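# Remove part from cabinet rack and set it on bench

## Task

Lift the part off the rack inside the cabinet and set it down on the bench, without moving any of the rack's rods from where they sit, then open the gripper so the part is released.

## Robot and tools

Robot: two arms, left_arm and right_arm, each with a two-finger gripper. Shared scene frame: origin on the table top midway between the arms, +x out over the table, +z up, left_arm on the +y side. The arm names do not match the left or right of any image. Gripper frame: fingers point along the gripper's +z, and they open and close along its y axis. The reported gripper position is the point between the finger pads, roughly 1 cm short of the tips.

Row layout (used by execute_actions and move): one flat list of 14 numbers, each in [-1, 1], always covering both arms even if one stays still. Order: left_arm dx, dy, dz, rx, ry, rz, opening, then right_arm dx, dy, dz, rx, ry, rz, opening. dx..rz are an offset, not a pose, expressed in that gripper's own axes and measured from its measured pose when the action (or move) starts; for the first action in a call, and for move, that start is the pose shown in the latest result in this scene. Scale: 1.0 equals 0.6 m for dx, dy, dz and 180 degrees for the rotation; rx, ry, rz form a single rotation vector. Opening is absolute, not an offset: +1 fully open (0.094 m), -1 closed. Optionally 12 more numbers in [0, 1] may follow: stiffness multipliers on each joint's position gain, left_arm's 6 then right_arm's 6 in Joint positions order; they persist until changed.

execute_actions(actions): a list of actions, run one after another. Each action is a table of at most 15 rows; each row runs for one control step of 1/30 s, and a table with fewer rows repeats its final row until 15 steps pass. All rows in an action are offsets from the same start pose of that action, not from the row before. An empty list only returns state and images. Per control step the commanded pose is clipped to within 70 mm and 16 degrees of the measured pose, so a large offset may need several actions; after an action the arm continues at most to its last clipped pose, so send the remainder next. If position and orientation cannot both be met, position wins.

move(target, speed, blocking): target is one 14-number row as above, an offset from the last reported pose. Each gripper travels a straight line toward its goal; both arms finish together, over 0.5 to 10 s (cut off at 10 s). speed is the top path speed in m/s, 0.002 to 0.5, default 0.25; rotation is capped at twice that in rad/s. Openings are sent at the start. Moves do not avoid obstacles or the other arm, grippers trail and may overshoot speed, especially with the arm nearly straight. Faster contact and aiming deeper past a contact both press harder. blocking=false returns after 0.5 s while motion continues; then use wait(0) to check, and call wait or stop before sending rows or another move. The result adds a move: line with the ending (done, off_target, moving, held, fault), the limits that acted (paced = target was clipped; held = a check blocked steps, after which the arm may speed up), and each gripper's distance from its target. If only one arm is named, the other finished at rest.

wait(seconds): 0 to 10; arms keep their last command, a running move carries on and the wait returns when it ends. stop(): brakes a running move; it needs braking room, and the fingers keep moving. zoom_image(camera, region): camera is cam_high, cam_left_wrist or cam_right_wrist (each 504x504); region [x0, y0, x1, y1] in pixels from the top-left, up to 504 by 504. finished_scene(scene): give the current scene number; it ends that scene for good once the robot has held its final command, and the result says if the goal was met.

Results: per arm, end_effector_position (m) and end_effector_quat_wxyz in the scene frame (less accurate at long reach); Hand target lines show where each gripper is being driven; grip_measured is the finger opening on the command scale (last Joint positions entry is the opening in metres); a pose unreachable line names an arm whose command the clearance check altered; FAULT or OVER-TEMPERATURE FAULT lines mean an arm was stopped; MOTOR HOT warns from 75 °C. Joint ranges (rad): waist -2.618 to 3.054, shoulder 0 to 3.142, elbow 0 to 3.142, wrist pitch -1.571 to 1.571, wrist yaw -1.571 to 1.571, wrist roll -2.094 to 2.094.

Practical points: arms tend to end a centimetre or more low, and zero offsets can let them keep sinking; to hold an arm in place, send the correction back to its desired pose in the first call of a reply and zeros afterward, aiming higher if it still sags. The robot holds the last command while a reply is being written. To grip, command an opening under grip_measured (about 0.03 below holds firmly, less holds gently); readings can be about 1 mm off per gripper. Thin parts get less force. Holding loads heats motors: at 90 °C the arm stops 10 s, at 100 °C it goes limp and falls.

Avoid: knocking or placing anything off the table, disturbing the rack's rods, dropping or letting the part slip, slamming or hard pushes, and arms striking or squeezing each other. The part may occasionally be tugged or nudged by an outside force, so grip securely and confirm it stays on the bench after release.

Each tool is called after ">>>" by a JSON object that holds its "api" and its "payload", one argument or row to a line.

## Session

>>> {"api": "execute_actions", "payload": {
  "actions": []
}}

Scene clock: 0.00 s.
left_arm: end_effector_position=(+0.3649, +0.2529, +0.3158) grip_measured=+1.000 end_effector_quat_wxyz=(+0.321, +0.433, +0.840, +0.059) | right_arm: end_effector_position=(+0.5499, -0.5427, +0.1920) grip_measured=+1.000 end_effector_quat_wxyz=(-0.174, -0.368, +0.733, -0.545)
Joint positions: left_arm=[-0.106  1.575  1.874 -1.218  0.139  0.836  0.094] | right_arm=[-0.25   2.305  2.049 -0.698  1.135 -1.44   0.094]
Joint velocities: left_arm=[ 0.002 -0.007 -0.012 -0.081 -0.066 -0.007  0.   ] | right_arm=[ 0.017 -0.002 -0.022 -0.007 -0.066  0.007  0.   ]
Motor temperatures (°C, as the motors report them): left_arm=[21 21 20 22 20 23] | right_arm=[22 22 21 19 21 22]
Hand target (left_arm): +0.364, +0.252, +0.324; +0.332, +0.432, +0.836, +0.060
Hand target (right_arm): +0.549, -0.543, +0.202; -0.169, -0.358, +0.734, -0.552
Joint stiffness scale: left_arm=[1. 1. 1. 1. 1. 1.] | right_arm=[1. 1. 1. 1. 1. 1.]

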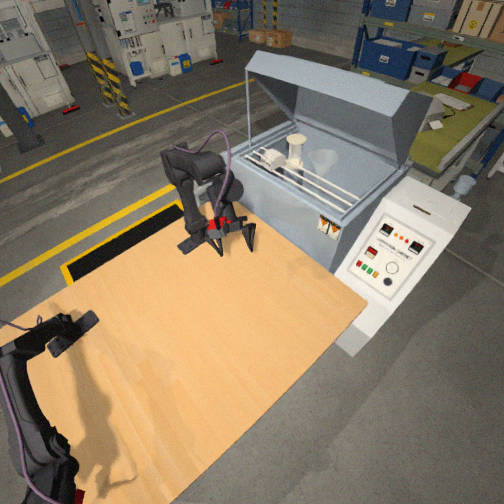

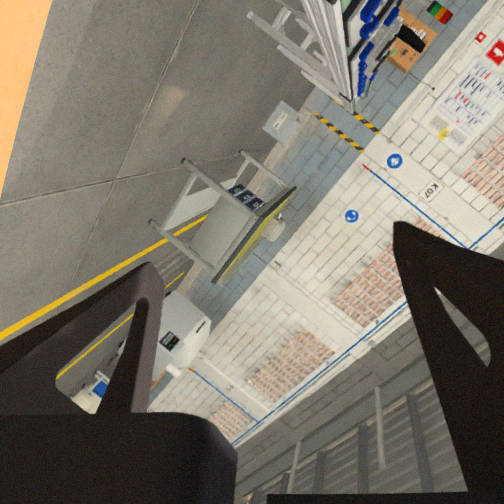

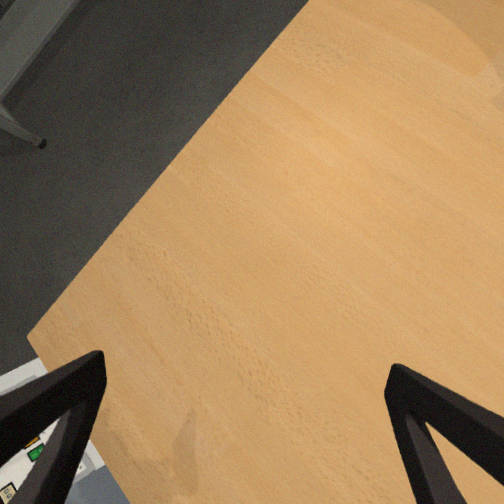

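>>> {"api": "zoom_image", "payload": {
  "camera": "cam_high",
  "region": [200,90,400,250]
}}

Region (200, 90, 400, 250) of cam_high's 504x504 image, scaled by 2.520, with more detail than that image has; it fills the top 403 rows of this view, and the rest is white.

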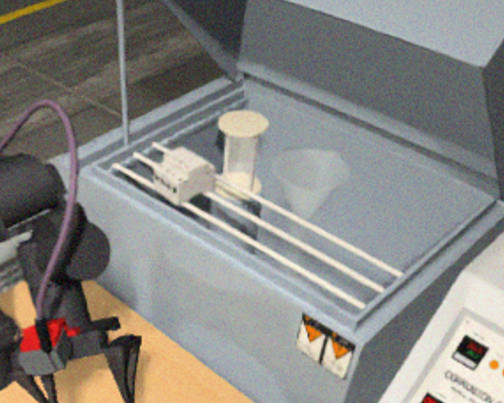

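>>> {"api": "move", "payload": {
  "target": [0.486,0.067,-0.48,-0.29,0.224,-0.467,1,0,0,0,0,0,0,1],
  "speed": 0.35
}}

>>> {"api": "move", "payload": {
  "target": [0,0,0,0,0,-0.21,1,0,0,0,0,0,0,1],
  "speed": 0.35
}}

Scene clock: 4.33 s.
left_arm: end_effector_position=(+0.1075, +0.5552, +0.4095) grip_measured=+1.000 end_effector_quat_wxyz=(+0.214, -0.374, +0.836, +0.339) | right_arm: end_effector_position=(+0.5500, -0.5426, +0.1919) grip_measured=+1.000 end_effector_quat_wxyz=(-0.174, -0.368, +0.733, -0.545)
Joint positions: left_arm=[ 0.801  1.381  2.089 -1.546 -0.42   0.161  0.094] | right_arm=[-0.25   2.305  2.049 -0.698  1.134 -1.44   0.094]
Joint velocities: left_arm=[-0.002  0.002 -0.012  0.022  0.037  0.037  0.   ] | right_arm=[-0.022 -0.017 -0.022  0.066 -0.022  0.022  0.   ]
Motor temperatures (°C, as the motors report them): left_arm=[21 21 20 23 20 23] | right_arm=[22 24 22 20 21 22]
Hand target (left_arm): +0.102, +0.557, +0.418; +0.219, -0.387, +0.826, +0.348
Hand target (right_arm): +0.550, -0.543, +0.192; -0.174, -0.368, +0.733, -0.545
Off the commanded pose (left_arm): 0.010 m, 11 deg.
Off the commanded pose (right_arm): 0.000 m, 0 deg.
Joint stiffness scale: left_arm=[1. 1. 1. 1. 1. 1.] | right_arm=[1. 1. 1. 1. 1. 1.]
joint sent to its limit (left arm) — the command would take joint 4 (wrist pitch) past its lower limit, so that joint was sent only as far as its limit.
move: off_target (left_arm)

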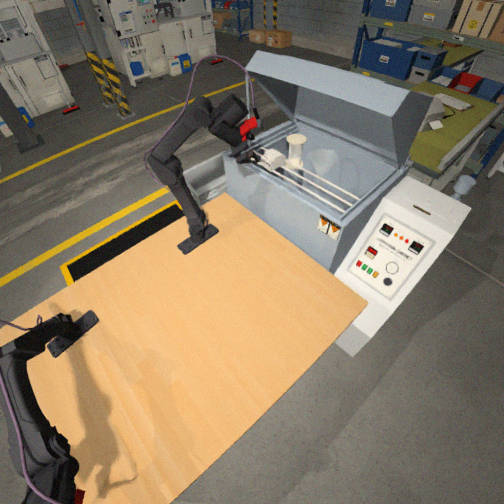

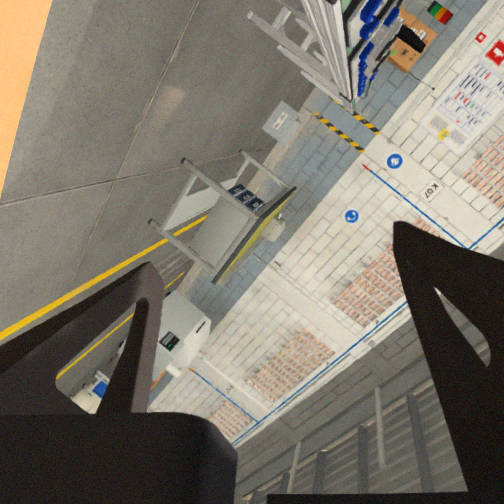

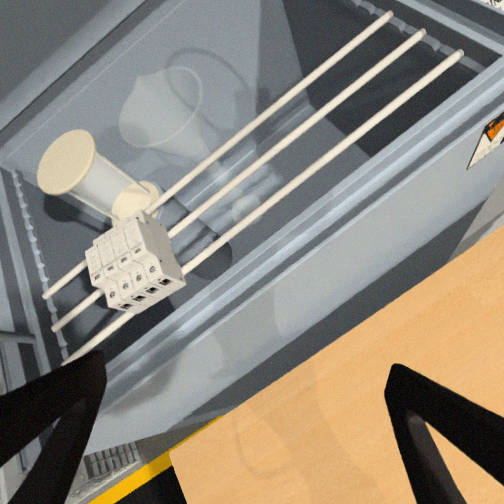

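Scene clock: 5.93 s.
left_arm: end_effector_position=(+0.1087, +0.5546, +0.4091) grip_measured=+1.000 end_effector_quat_wxyz=(+0.312, -0.621, +0.675, +0.250) | right_arm: end_effector_position=(+0.5500, -0.5426, +0.1919) grip_measured=+1.000 end_effector_quat_wxyz=(-0.174, -0.369, +0.733, -0.545)
Joint positions: left_arm=[ 0.801  1.381  2.089 -1.546 -0.412 -0.487  0.094] | right_arm=[-0.25   2.305  2.049 -0.698  1.134 -1.44   0.094]
Joint velocities: left_arm=[-0.012 -0.007 -0.022 -0.051 -0.051 -0.022  0.   ] | right_arm=[ 0.002  0.017 -0.022  0.022 -0.022 -0.051  0.   ]
Motor temperatures (°C, as the motors report them): left_arm=[21 21 20 23 20 23] | right_arm=[22 25 22 20 21 22]
Hand target (left_arm): +0.108, +0.555, +0.409; -0.312, +0.625, -0.670, -0.251
Hand target (right_arm): +0.550, -0.543, +0.192; -0.174, -0.368, +0.733, -0.545
Off the commanded pose (left_arm): 0.001 m, 1 deg.
Off the commanded pose (right_arm): 0.000 m, 0 deg.
Joint stiffness scale: left_arm=[1. 1. 1. 1. 1. 1.] | right_arm=[1. 1. 1. 1. 1. 1.]
move: done

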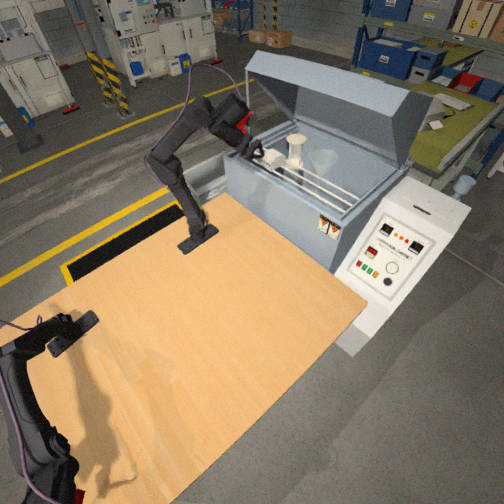

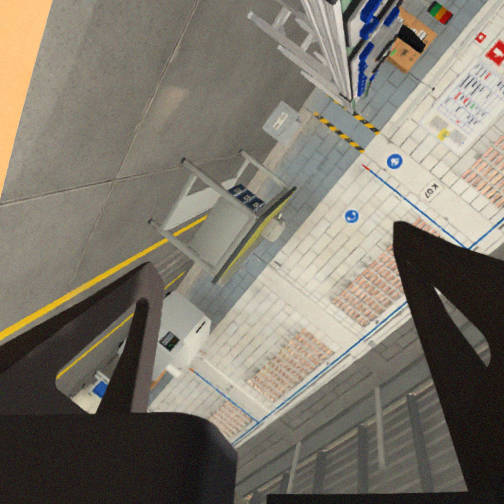

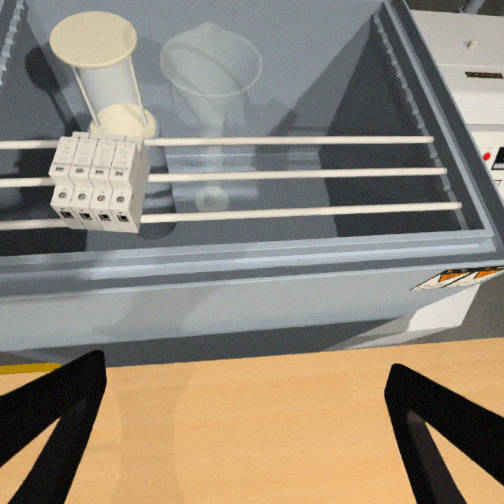

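>>> {"api": "move", "payload": {
  "target": [-0.03,0.225,0.13,-0.035,0,0,1,0,0,0,0,0,0,1]
}}

Scene clock: 7.80 s.
left_arm: end_effector_position=(-0.0140, +0.6375, +0.3595) grip_measured=+1.000 end_effector_quat_wxyz=(-0.266, +0.638, -0.664, -0.283) | right_arm: end_effector_position=(+0.5500, -0.5426, +0.1919) grip_measured=+1.000 end_effector_quat_wxyz=(-0.174, -0.369, +0.733, -0.545)
Joint positions: left_arm=[ 1.493  1.341  1.774 -1.206 -0.035  0.015  0.094] | right_arm=[-0.25   2.305  2.049 -0.698  1.134 -1.44   0.094]
Joint velocities: left_arm=[-0.002 -0.017  0.012  0.051 -0.022  0.066  0.   ] | right_arm=[-0.022  0.007 -0.022  0.007  0.066  0.051  0.   ]
Motor temperatures (°C, as the motors report them): left_arm=[21 21 20 23 20 23] | right_arm=[22 26 22 20 21 22]
Hand target (left_arm): -0.017, +0.638, +0.361; -0.272, +0.636, -0.662, -0.289
Hand target (right_arm): +0.550, -0.543, +0.192; -0.174, -0.368, +0.733, -0.545
Off the commanded pose (left_arm): 0.004 m, 1 deg.
Off the commanded pose (right_arm): 0.000 m, 0 deg.
Joint stiffness scale: left_arm=[1. 1. 1. 1. 1. 1.] | right_arm=[1. 1. 1. 1. 1. 1.]
move: done

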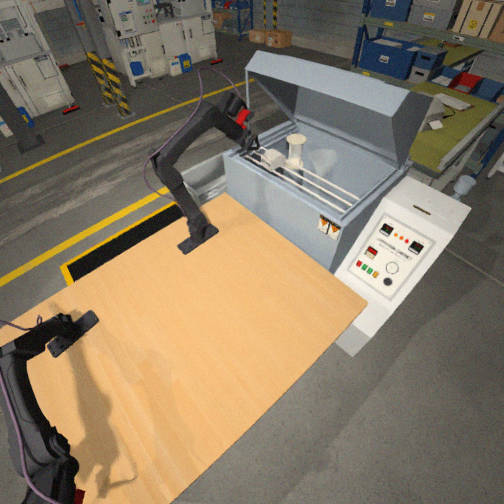

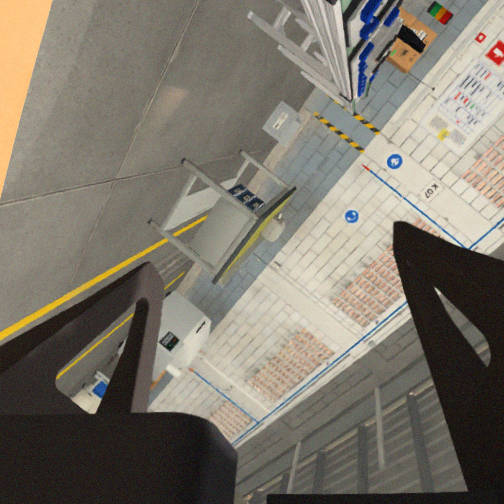

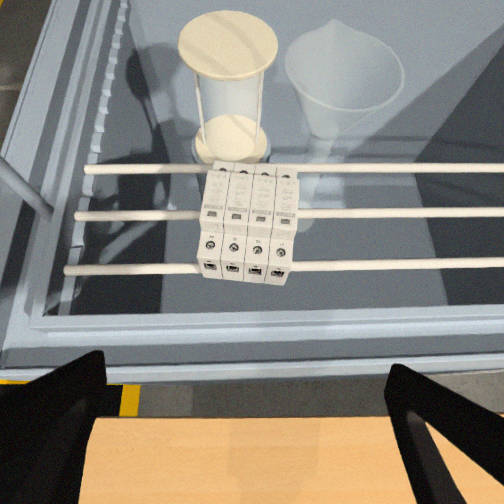

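>>> {"api": "move", "payload": {
  "target": [-0.03,0,0.13,0.016,0.03,0.016,1,0,0,0,0,0,0,1],
  "speed": 0.15
}}

Scene clock: 9.23 s.
left_arm: end_effector_position=(-0.0093, +0.6996, +0.2985) grip_measured=+1.000 end_effector_quat_wxyz=(+0.223, -0.634, +0.706, +0.223) | right_arm: end_effector_position=(+0.5500, -0.5426, +0.1918) grip_measured=+1.000 end_effector_quat_wxyz=(-0.174, -0.369, +0.733, -0.545)
Joint positions: left_arm=[ 1.513  1.585  1.818 -1.161  0.021  0.082  0.094] | right_arm=[-0.25   2.305  2.049 -0.698  1.134 -1.44   0.094]
Joint velocities: left_arm=[ 0.017  0.007 -0.012 -0.022  0.051  0.022  0.   ] | right_arm=[-0.017 -0.002  0.007 -0.081 -0.11  -0.022  0.   ]
Motor temperatures (°C, as the motors report them): left_arm=[21 21 21 23 20 23] | right_arm=[22 27 22 20 21 22]
Hand target (left_arm): -0.013, +0.705, +0.317; +0.243, -0.627, +0.699, +0.243
Hand target (right_arm): +0.550, -0.543, +0.192; -0.174, -0.369, +0.733, -0.545
Off the commanded pose (left_arm): 0.021 m, 3 deg.
Off the commanded pose (right_arm): 0.000 m, 0 deg.
Joint stiffness scale: left_arm=[1. 1. 1. 1. 1. 1.] | right_arm=[1. 1. 1. 1. 1. 1.]
move: off_target (left_arm)

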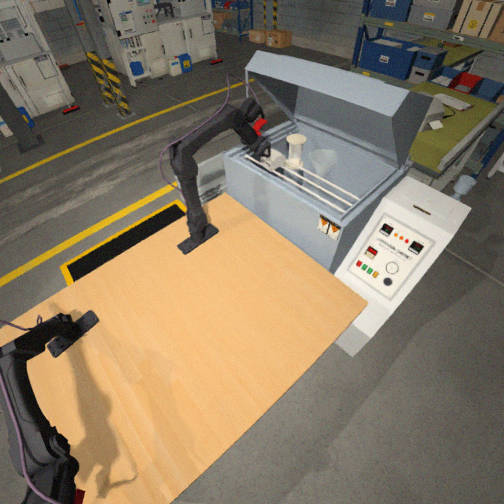

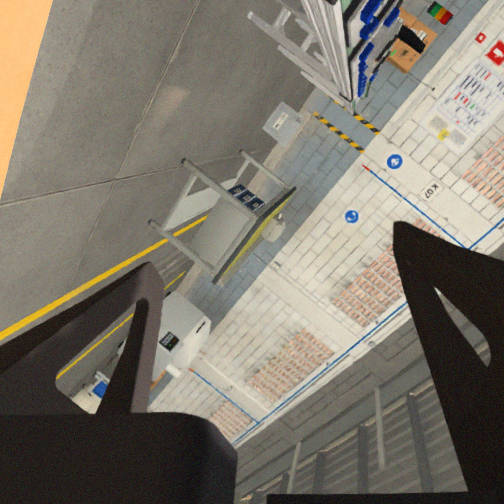

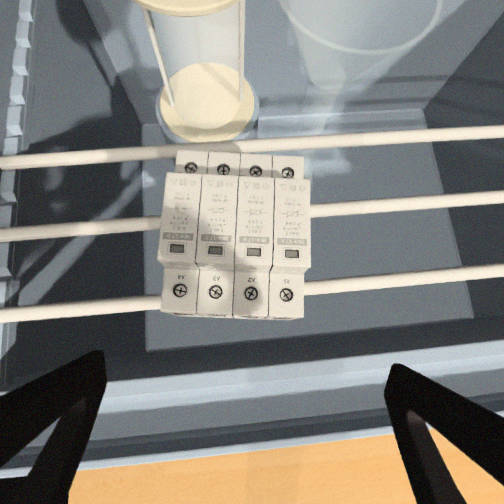

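>>> {"api": "move", "payload": {
  "target": [-0.075,0.012,0.06,0,-0.015,0.004,1,0,0,0,0,0,0,1],
  "speed": 0.1
}}

Scene clock: 10.50 s.
left_arm: end_effector_position=(-0.0082, +0.7491, +0.2809) grip_measured=+1.000 end_effector_quat_wxyz=(+0.221, -0.631, +0.709, +0.222) | right_arm: end_effector_position=(+0.5501, -0.5426, +0.1918) grip_measured=+1.000 end_effector_quat_wxyz=(-0.174, -0.369, +0.733, -0.545)
Joint positions: left_arm=[ 1.513  1.755  1.933 -1.112  0.022  0.089  0.094] | right_arm=[-0.25   2.305  2.049 -0.698  1.133 -1.44   0.094]
Joint velocities: left_arm=[-0.007 -0.002  0.017  0.051 -0.022 -0.051  0.   ] | right_arm=[-0.012  0.002  0.002 -0.051  0.022 -0.051  0.   ]
Motor temperatures (°C, as the motors report them): left_arm=[21 22 21 23 20 23] | right_arm=[22 27 22 20 21 22]
Hand target (left_arm): -0.010, +0.757, +0.296; +0.239, -0.624, +0.705, +0.240
Hand target (right_arm): +0.550, -0.543, +0.192; -0.174, -0.369, +0.733, -0.545
Off the commanded pose (left_arm): 0.018 m, 3 deg.
Off the commanded pose (right_arm): 0.000 m, 0 deg.
Joint stiffness scale: left_arm=[1. 1. 1. 1. 1. 1.] | right_arm=[1. 1. 1. 1. 1. 1.]
move: off_target (left_arm)

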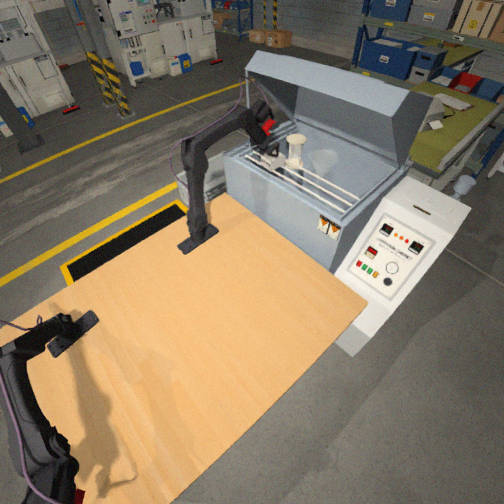

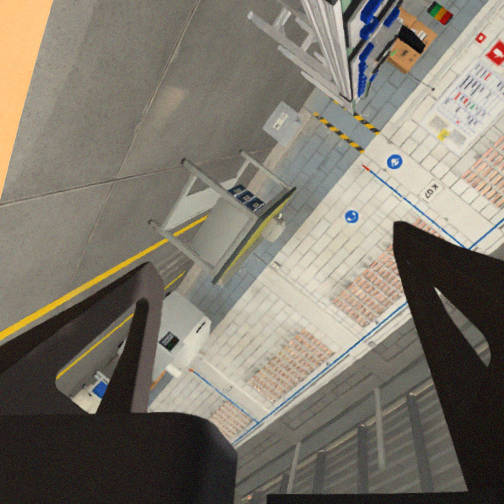

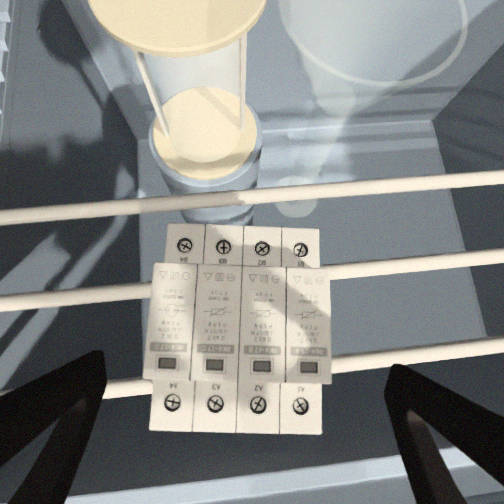

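>>> {"api": "move", "payload": {
  "target": [0.01,0.012,0.068,0,-0.015,0,1,0,0,0,0,0,0,1],
  "speed": 0.06
}}

Scene clock: 12.13 s.
left_arm: end_effector_position=(-0.0104, +0.7679, +0.2379) grip_measured=+1.000 end_effector_quat_wxyz=(+0.228, -0.630, +0.707, +0.227) | right_arm: end_effector_position=(+0.5501, -0.5425, +0.1917) grip_measured=+1.000 end_effector_quat_wxyz=(-0.174, -0.369, +0.733, -0.545)
Joint positions: left_arm=[ 1.521  1.755  1.742 -0.903  0.029  0.094  0.094] | right_arm=[-0.25   2.305  2.049 -0.698  1.133 -1.441  0.094]
Joint velocities: left_arm=[-0.007 -0.017  0.007 -0.022  0.007 -0.037  0.   ] | right_arm=[ 0.007  0.002 -0.007  0.022 -0.022  0.037  0.   ]
Motor temperatures (°C, as the motors report them): left_arm=[21 22 21 23 20 23] | right_arm=[22 28 23 20 21 22]
Hand target (left_arm): -0.014, +0.768, +0.244; +0.237, -0.626, +0.704, +0.237
Hand target (right_arm): +0.550, -0.543, +0.192; -0.174, -0.369, +0.733, -0.545
Off the commanded pose (left_arm): 0.008 m, 2 deg.
Off the commanded pose (right_arm): 0.000 m, 0 deg.
Joint stiffness scale: left_arm=[1. 1. 1. 1. 1. 1.] | right_arm=[1. 1. 1. 1. 1. 1.]
move: done

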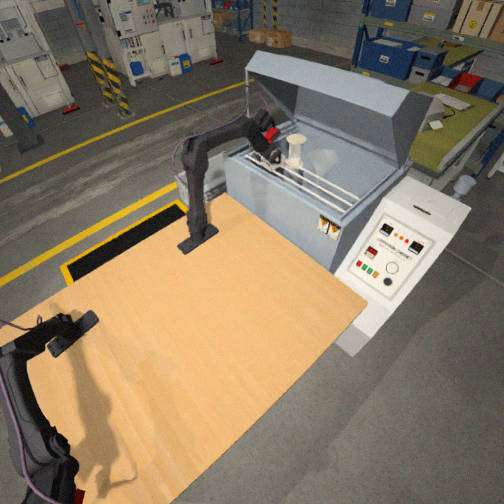

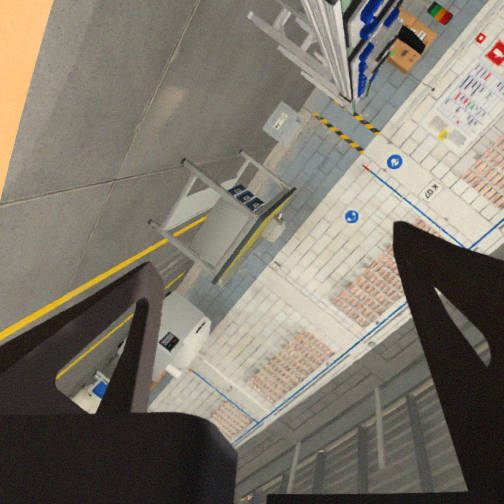

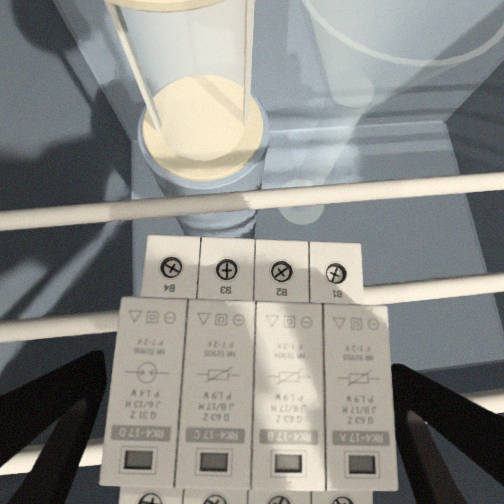

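>>> {"api": "execute_actions", "payload": {
  "actions": [
    [[0.005,0,0.008,0,0,0,1,0,0,0,0,0,0,1]],
    [[-0.005,0,-0.006,0,0,0,0.6,0,0,0,0,0,0,1]],
    [[-0.005,0,-0.006,0,0,0,0.47,0,0,0,0,0,0,1]]
  ]
}}

>>> {"api": "move", "payload": {
  "target": [-0.1,0,-0.15,0,0,0,0.47,0,0,0,0,0,0,1],
  "speed": 0.1
}}

Scene clock: 14.10 s.
left_arm: end_effector_position=(-0.0104, +0.7652, +0.2316) grip_measured=+0.522 end_effector_quat_wxyz=(+0.222, -0.632, +0.709, +0.221) | right_arm: end_effector_position=(+0.5502, -0.5425, +0.1916) grip_measured=+1.000 end_effector_quat_wxyz=(-0.174, -0.369, +0.733, -0.545)
Joint positions: left_arm=[ 1.521  1.755  1.727 -0.906  0.029  0.094  0.071] | right_arm=[-0.25   2.305  2.049 -0.698  1.132 -1.441  0.094]
Joint velocities: left_arm=[ 0.007  0.012 -0.007 -0.037  0.022 -0.051 -0.   ] | right_arm=[-0.002 -0.002  0.002 -0.051 -0.051 -0.007  0.   ]
Motor temperatures (°C, as the motors report them): left_arm=[21 22 21 24 20 23] | right_arm=[22 29 23 20 21 22]
Hand target (left_arm): -0.010, +0.766, +0.236; +0.223, -0.632, +0.709, +0.221
Hand target (right_arm): +0.550, -0.543, +0.192; -0.174, -0.369, +0.733, -0.545
Off the commanded pose (left_arm): 0.005 m, 0 deg.
Off the commanded pose (right_arm): 0.000 m, 0 deg.
Joint stiffness scale: left_arm=[1. 1. 1. 1. 1. 1.] | right_arm=[1. 1. 1. 1. 1. 1.]

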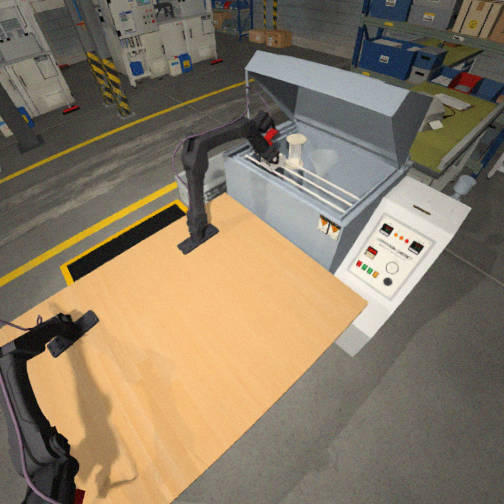

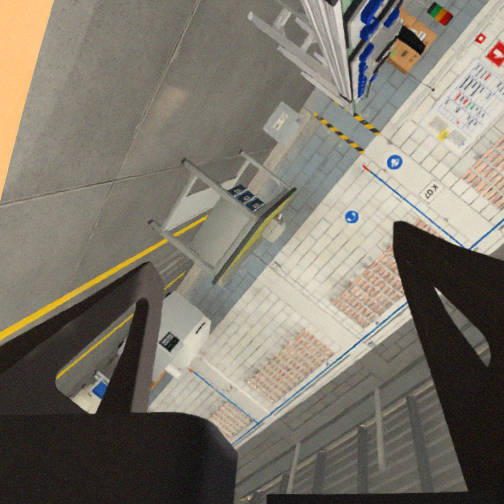

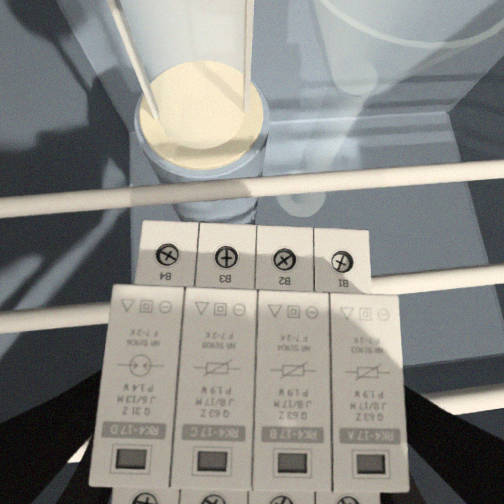

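Scene clock: 15.90 s.
left_arm: end_effector_position=(-0.0106, +0.7534, +0.3080) grip_measured=+0.522 end_effector_quat_wxyz=(+0.185, -0.643, +0.721, +0.180) | right_arm: end_effector_position=(+0.5502, -0.5425, +0.1916) grip_measured=+1.000 end_effector_quat_wxyz=(-0.174, -0.370, +0.733, -0.545)
Joint positions: left_arm=[ 1.521  2.047  2.547 -1.55   0.029  0.094  0.071] | right_arm=[-0.25   2.305  2.049 -0.698  1.132 -1.441  0.094]
Joint velocities: left_arm=[-0.017  0.002  0.017 -0.007 -0.007  0.037 -0.   ] | right_arm=[ 0.007 -0.007 -0.017 -0.066  0.022 -0.037  0.   ]
Motor temperatures (°C, as the motors report them): left_arm=[21 23 22 24 20 23] | right_arm=[22 29 23 20 21 22]
Hand target (left_arm): -0.008, +0.759, +0.340; +0.223, -0.632, +0.709, +0.221
Hand target (right_arm): +0.550, -0.542, +0.192; -0.174, -0.369, +0.733, -0.545
Off the commanded pose (left_arm): 0.032 m, 7 deg.
Off the commanded pose (right_arm): 0.000 m, 0 deg.
Joint stiffness scale: left_arm=[1. 1. 1. 1. 1. 1.] | right_arm=[1. 1. 1. 1. 1. 1.]
move: off_target (left_arm)

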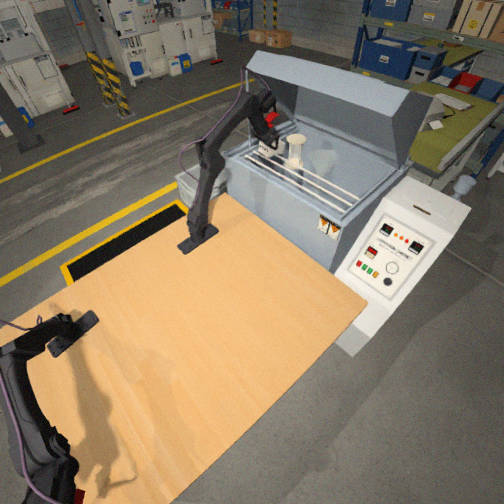

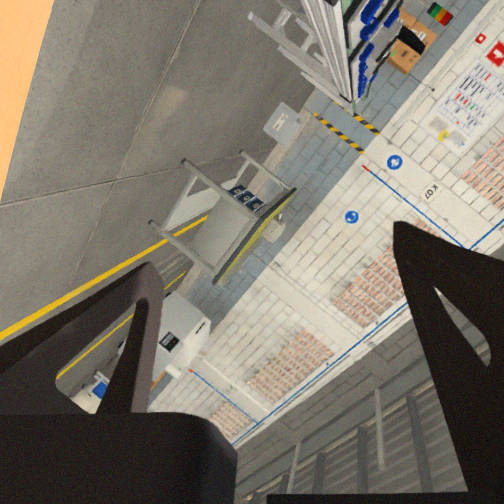

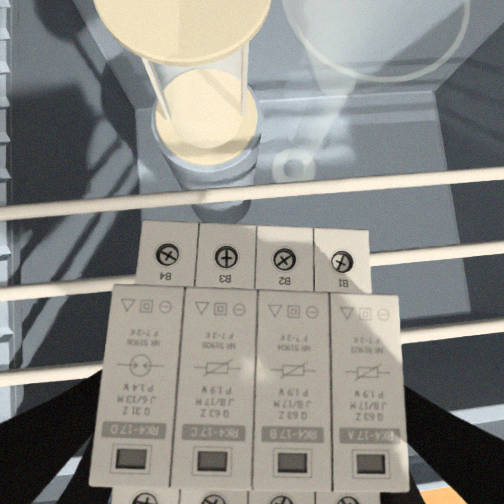

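>>> {"api": "move", "payload": {
  "target": [0.33,-0.51,-0.26,0.18,-0.05,0.25,0.47,0,0,0,0,0,0,1]
}}

>>> {"api": "move", "payload": {
  "target": [0.2,-0.03,0.29,0,-0.02,0,0.47,0,0,0,0,0,0,1],
  "speed": 0.2
}}

Scene clock: 18.83 s.
left_arm: end_effector_position=(+0.2549, +0.4640, +0.3173) grip_measured=+0.522 end_effector_quat_wxyz=(+0.271, -0.238, +0.931, +0.060) | right_arm: end_effector_position=(+0.5502, -0.5425, +0.1916) grip_measured=+1.000 end_effector_quat_wxyz=(-0.174, -0.370, +0.733, -0.545)
Joint positions: left_arm=[ 0.514  1.426  1.812 -1.395  0.045  0.038  0.072] | right_arm=[-0.25   2.305  2.049 -0.698  1.132 -1.441  0.094]
Joint velocities: left_arm=[-0.002 -0.017 -0.007 -0.081 -0.066  0.037 -0.   ] | right_arm=[-0.002 -0.017 -0.017  0.022 -0.037 -0.007  0.   ]
Motor temperatures (°C, as the motors report them): left_arm=[21 24 22 24 20 23] | right_arm=[22 30 23 20 21 22]
Hand target (left_arm): +0.265, +0.468, +0.346; +0.332, -0.233, +0.911, +0.078
Hand target (right_arm): +0.550, -0.542, +0.192; -0.174, -0.369, +0.733, -0.545
Off the commanded pose (left_arm): 0.026 m, 7 deg.
Off the commanded pose (right_arm): 0.000 m, 0 deg.
Joint stiffness scale: left_arm=[1. 1. 1. 1. 1. 1.] | right_arm=[1. 1. 1. 1. 1. 1.]
move: off_target (left_arm)

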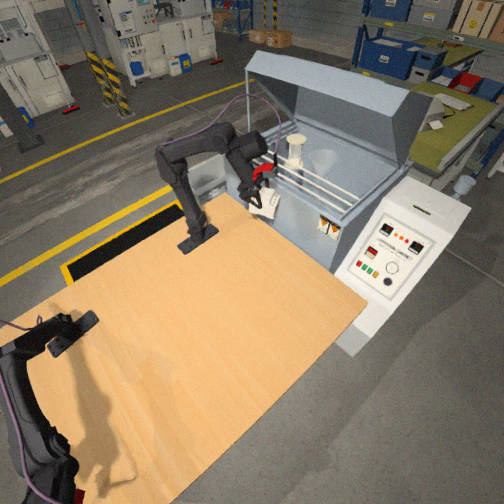

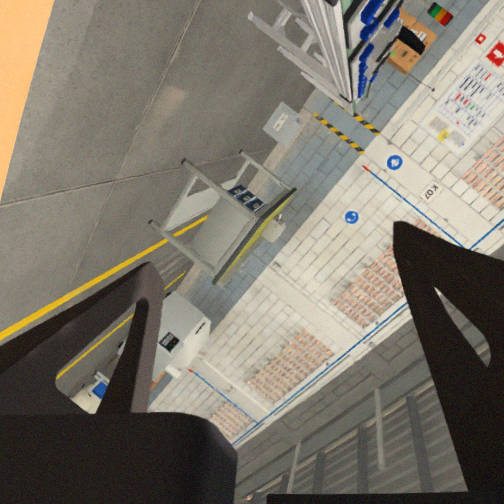

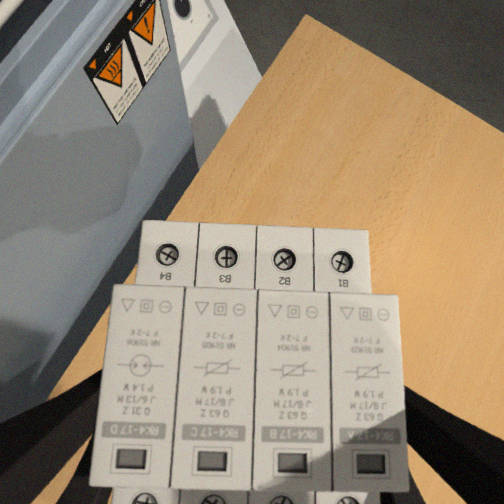

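Scene clock: 20.73 s.
left_arm: end_effector_position=(+0.2352, +0.4299, +0.0870) grip_measured=+0.522 end_effector_quat_wxyz=(+0.247, -0.242, +0.937, +0.054) | right_arm: end_effector_position=(+0.5503, -0.5424, +0.1915) grip_measured=+1.000 end_effector_quat_wxyz=(-0.174, -0.370, +0.733, -0.544)
Joint positions: left_arm=[ 0.417  1.176  0.702 -0.587 -0.007 -0.048  0.072] | right_arm=[-0.25   2.305  2.049 -0.698  1.131 -1.441  0.094]
Joint velocities: left_arm=[-0.007  0.002 -0.007  0.066  0.022 -0.022  0.001] | right_arm=[ 0.002 -0.017 -0.007  0.022  0.037 -0.066  0.   ]
Motor temperatures (°C, as the motors report them): left_arm=[21 24 22 24 20 23] | right_arm=[22 31 23 21 21 22]
Hand target (left_arm): +0.254, +0.436, +0.109; +0.301, -0.237, +0.921, +0.065
Hand target (right_arm): +0.550, -0.542, +0.192; -0.174, -0.370, +0.733, -0.544
Off the commanded pose (left_arm): 0.032 m, 7 deg.
Off the commanded pose (right_arm): 0.000 m, 0 deg.
Joint stiffness scale: left_arm=[1. 1. 1. 1. 1. 1.] | right_arm=[1. 1. 1. 1. 1. 1.]
move: off_target (left_arm)

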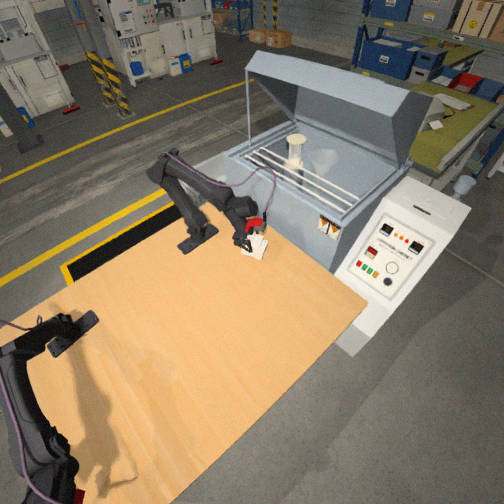

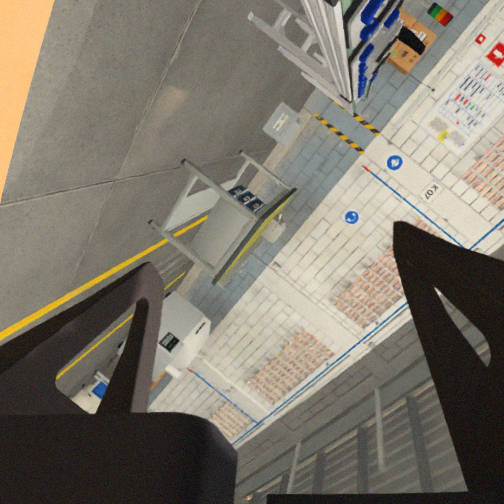

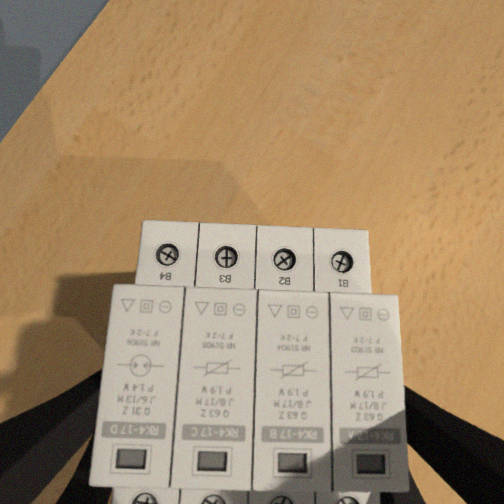

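Tilt 29°, needs 36.5°; rest height about 0.04.

>>> {"api": "move", "payload": {
  "target": [-0.02,0,0.07,0,-0.075,0,0.47,0,0,0,0,0,0,1],
  "speed": 0.06
}}

Scene clock: 23.43 s.
left_arm: end_effector_position=(+0.2461, +0.4383, +0.0470) grip_measured=+0.522 end_effector_quat_wxyz=(+0.319, -0.239, +0.914, +0.076) | right_arm: end_effector_position=(+0.5503, -0.5424, +0.1915) grip_measured=+1.000 end_effector_quat_wxyz=(-0.174, -0.370, +0.733, -0.544)
Joint positions: left_arm=[ 0.417  1.2    0.452 -0.156 -0.021 -0.048  0.072] | right_arm=[-0.25   2.305  2.049 -0.698  1.131 -1.441  0.094]
Joint velocities: left_arm=[ 0.002  0.007 -0.007 -0.007 -0.037 -0.022  0.   ] | right_arm=[-0.002 -0.007 -0.012 -0.066  0.007 -0.022  0.   ]
Motor temperatures (°C, as the motors report them): left_arm=[21 24 22 25 20 23] | right_arm=[22 31 23 21 21 22]
Hand target (left_arm): +0.260, +0.442, +0.058; +0.354, -0.235, +0.902, +0.080
Hand target (right_arm): +0.550, -0.542, +0.192; -0.174, -0.370, +0.733, -0.544
Off the commanded pose (left_arm): 0.020 m, 4 deg.
Off the commanded pose (right_arm): 0.000 m, 0 deg.
Joint stiffness scale: left_arm=[1. 1. 1. 1. 1. 1.] | right_arm=[1. 1. 1. 1. 1. 1.]
move: off_target (left_arm)

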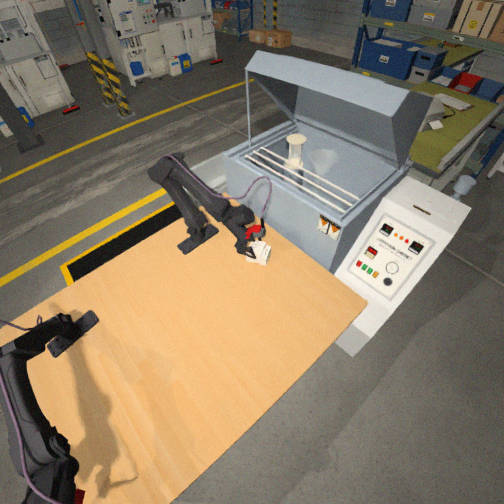

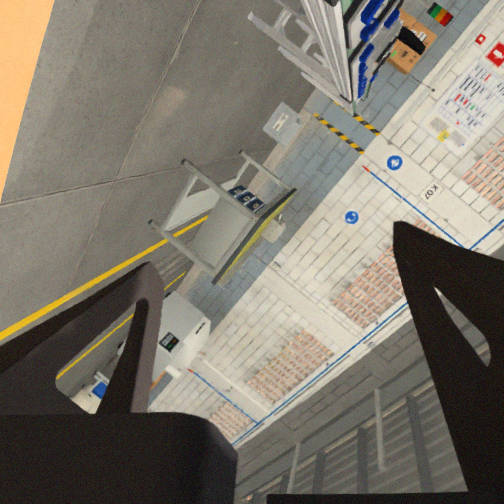

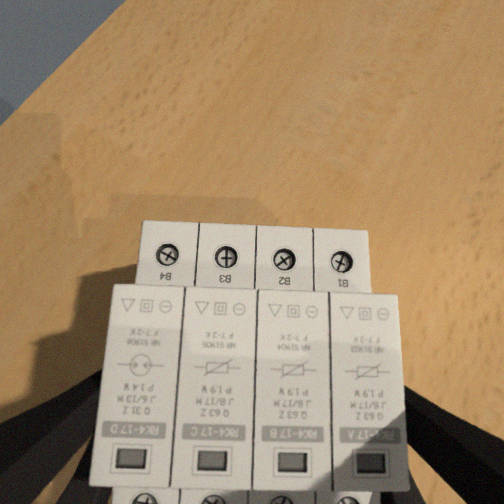

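>>> {"api": "execute_actions", "payload": {
  "actions": [
    [[-0.005,0,0.008,0,0,0,0.47,0,0,0,0,0,0,1]],
    [[0,0,0,0,0,0,1,0,0,0,0,0,0,1]]
  ]
}}

>>> {"api": "move", "payload": {
  "target": [-0.09,0,-0.11,0,0,0,1,0,0,0,0,0,0,1]
}}

Scene clock: 24.73 s.
left_arm: end_effector_position=(+0.2462, +0.4384, +0.0453) grip_measured=+1.000 end_effector_quat_wxyz=(+0.317, -0.239, +0.915, +0.076) | right_arm: end_effector_position=(+0.5503, -0.5424, +0.1914) grip_measured=+1.000 end_effector_quat_wxyz=(-0.173, -0.370, +0.733, -0.544)
Joint positions: left_arm=[ 0.417  1.208  0.452 -0.151 -0.022 -0.048  0.094] | right_arm=[-0.25   2.305  2.049 -0.698  1.131 -1.442  0.094]
Joint velocities: left_arm=[-0.002 -0.012 -0.007 -0.066 -0.022  0.022  0.   ] | right_arm=[-0.012  0.007  0.012 -0.037  0.007  0.037  0.   ]
Motor temperatures (°C, as the motors report them): left_arm=[21 23 22 25 20 23] | right_arm=[22 32 24 21 21 22]
Hand target (left_arm): +0.246, +0.438, +0.045; +0.317, -0.239, +0.915, +0.076
Hand target (right_arm): +0.550, -0.542, +0.191; -0.174, -0.370, +0.733, -0.544
Off the commanded pose (left_arm): 0.000 m, 0 deg.
Off the commanded pose (right_arm): 0.000 m, 0 deg.
Joint stiffness scale: left_arm=[1. 1. 1. 1. 1. 1.] | right_arm=[1. 1. 1. 1. 1. 1.]

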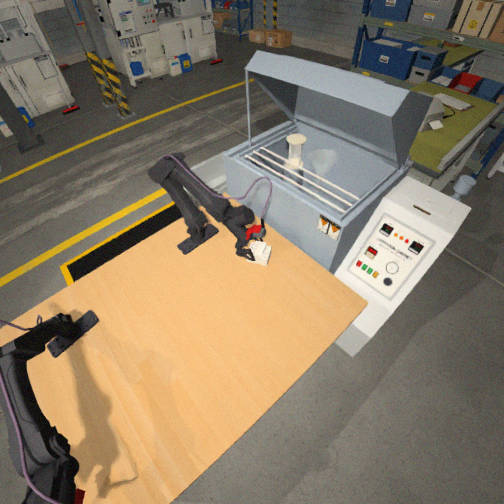

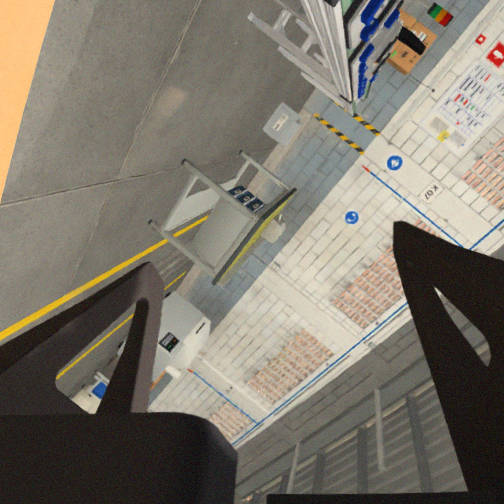

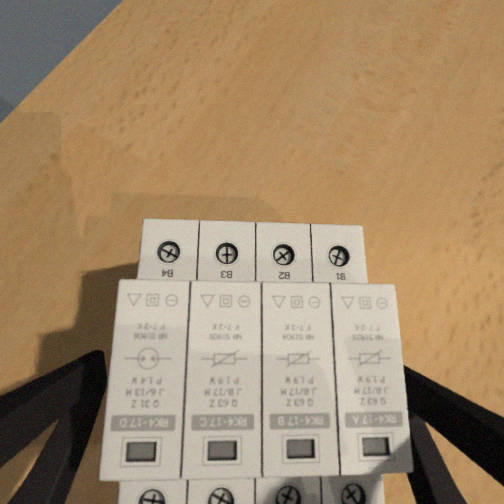

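Scene clock: 25.90 s.
left_arm: end_effector_position=(+0.2456, +0.4381, +0.1163) grip_measured=+1.000 end_effector_quat_wxyz=(+0.303, -0.240, +0.920, +0.073) | right_arm: end_effector_position=(+0.5504, -0.5424, +0.1914) grip_measured=+1.000 end_effector_quat_wxyz=(-0.173, -0.370, +0.733, -0.544)
Joint positions: left_arm=[ 0.417  1.107  0.715 -0.547 -0.022 -0.048  0.094] | right_arm=[-0.25   2.305  2.049 -0.698  1.13  -1.442  0.094]
Joint velocities: left_arm=[-0.002 -0.022  0.007 -0.066 -0.022 -0.051  0.   ] | right_arm=[ 0.007 -0.002 -0.012  0.095  0.037 -0.066  0.   ]
Motor temperatures (°C, as the motors report them): left_arm=[21 23 22 25 20 23] | right_arm=[22 32 24 21 21 22]
Hand target (left_arm): +0.248, +0.441, +0.130; +0.317, -0.239, +0.915, +0.076
Hand target (right_arm): +0.550, -0.542, +0.191; -0.173, -0.370, +0.733, -0.544
Off the commanded pose (left_arm): 0.015 m, 2 deg.
Off the commanded pose (right_arm): 0.000 m, 0 deg.
Joint stiffness scale: left_arm=[1. 1. 1. 1. 1. 1.] | right_arm=[1. 1. 1. 1. 1. 1.]
move: off_target (left_arm)

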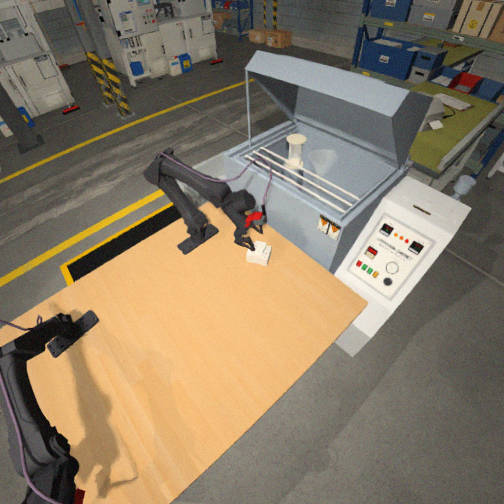

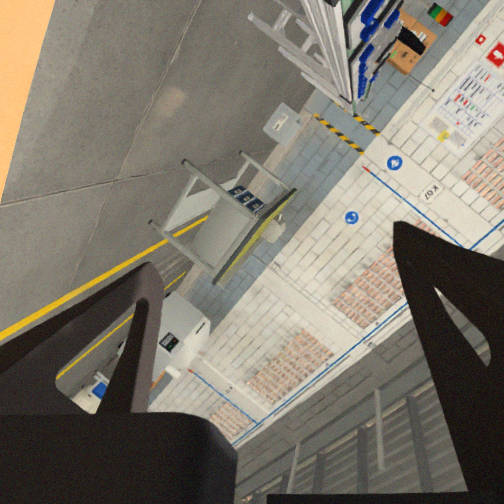

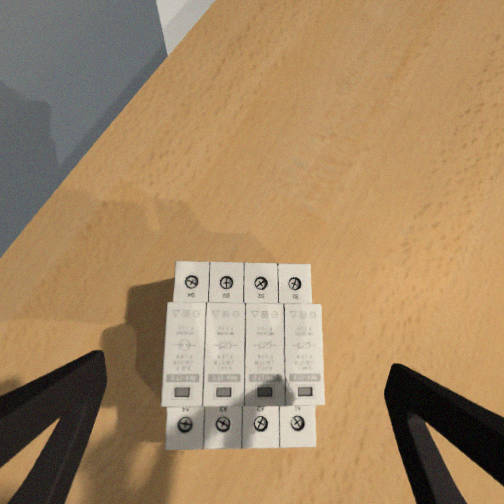

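>>> {"api": "finished_scene", "payload": {
  "scene": 1
}}

The scene is finished: the task was done.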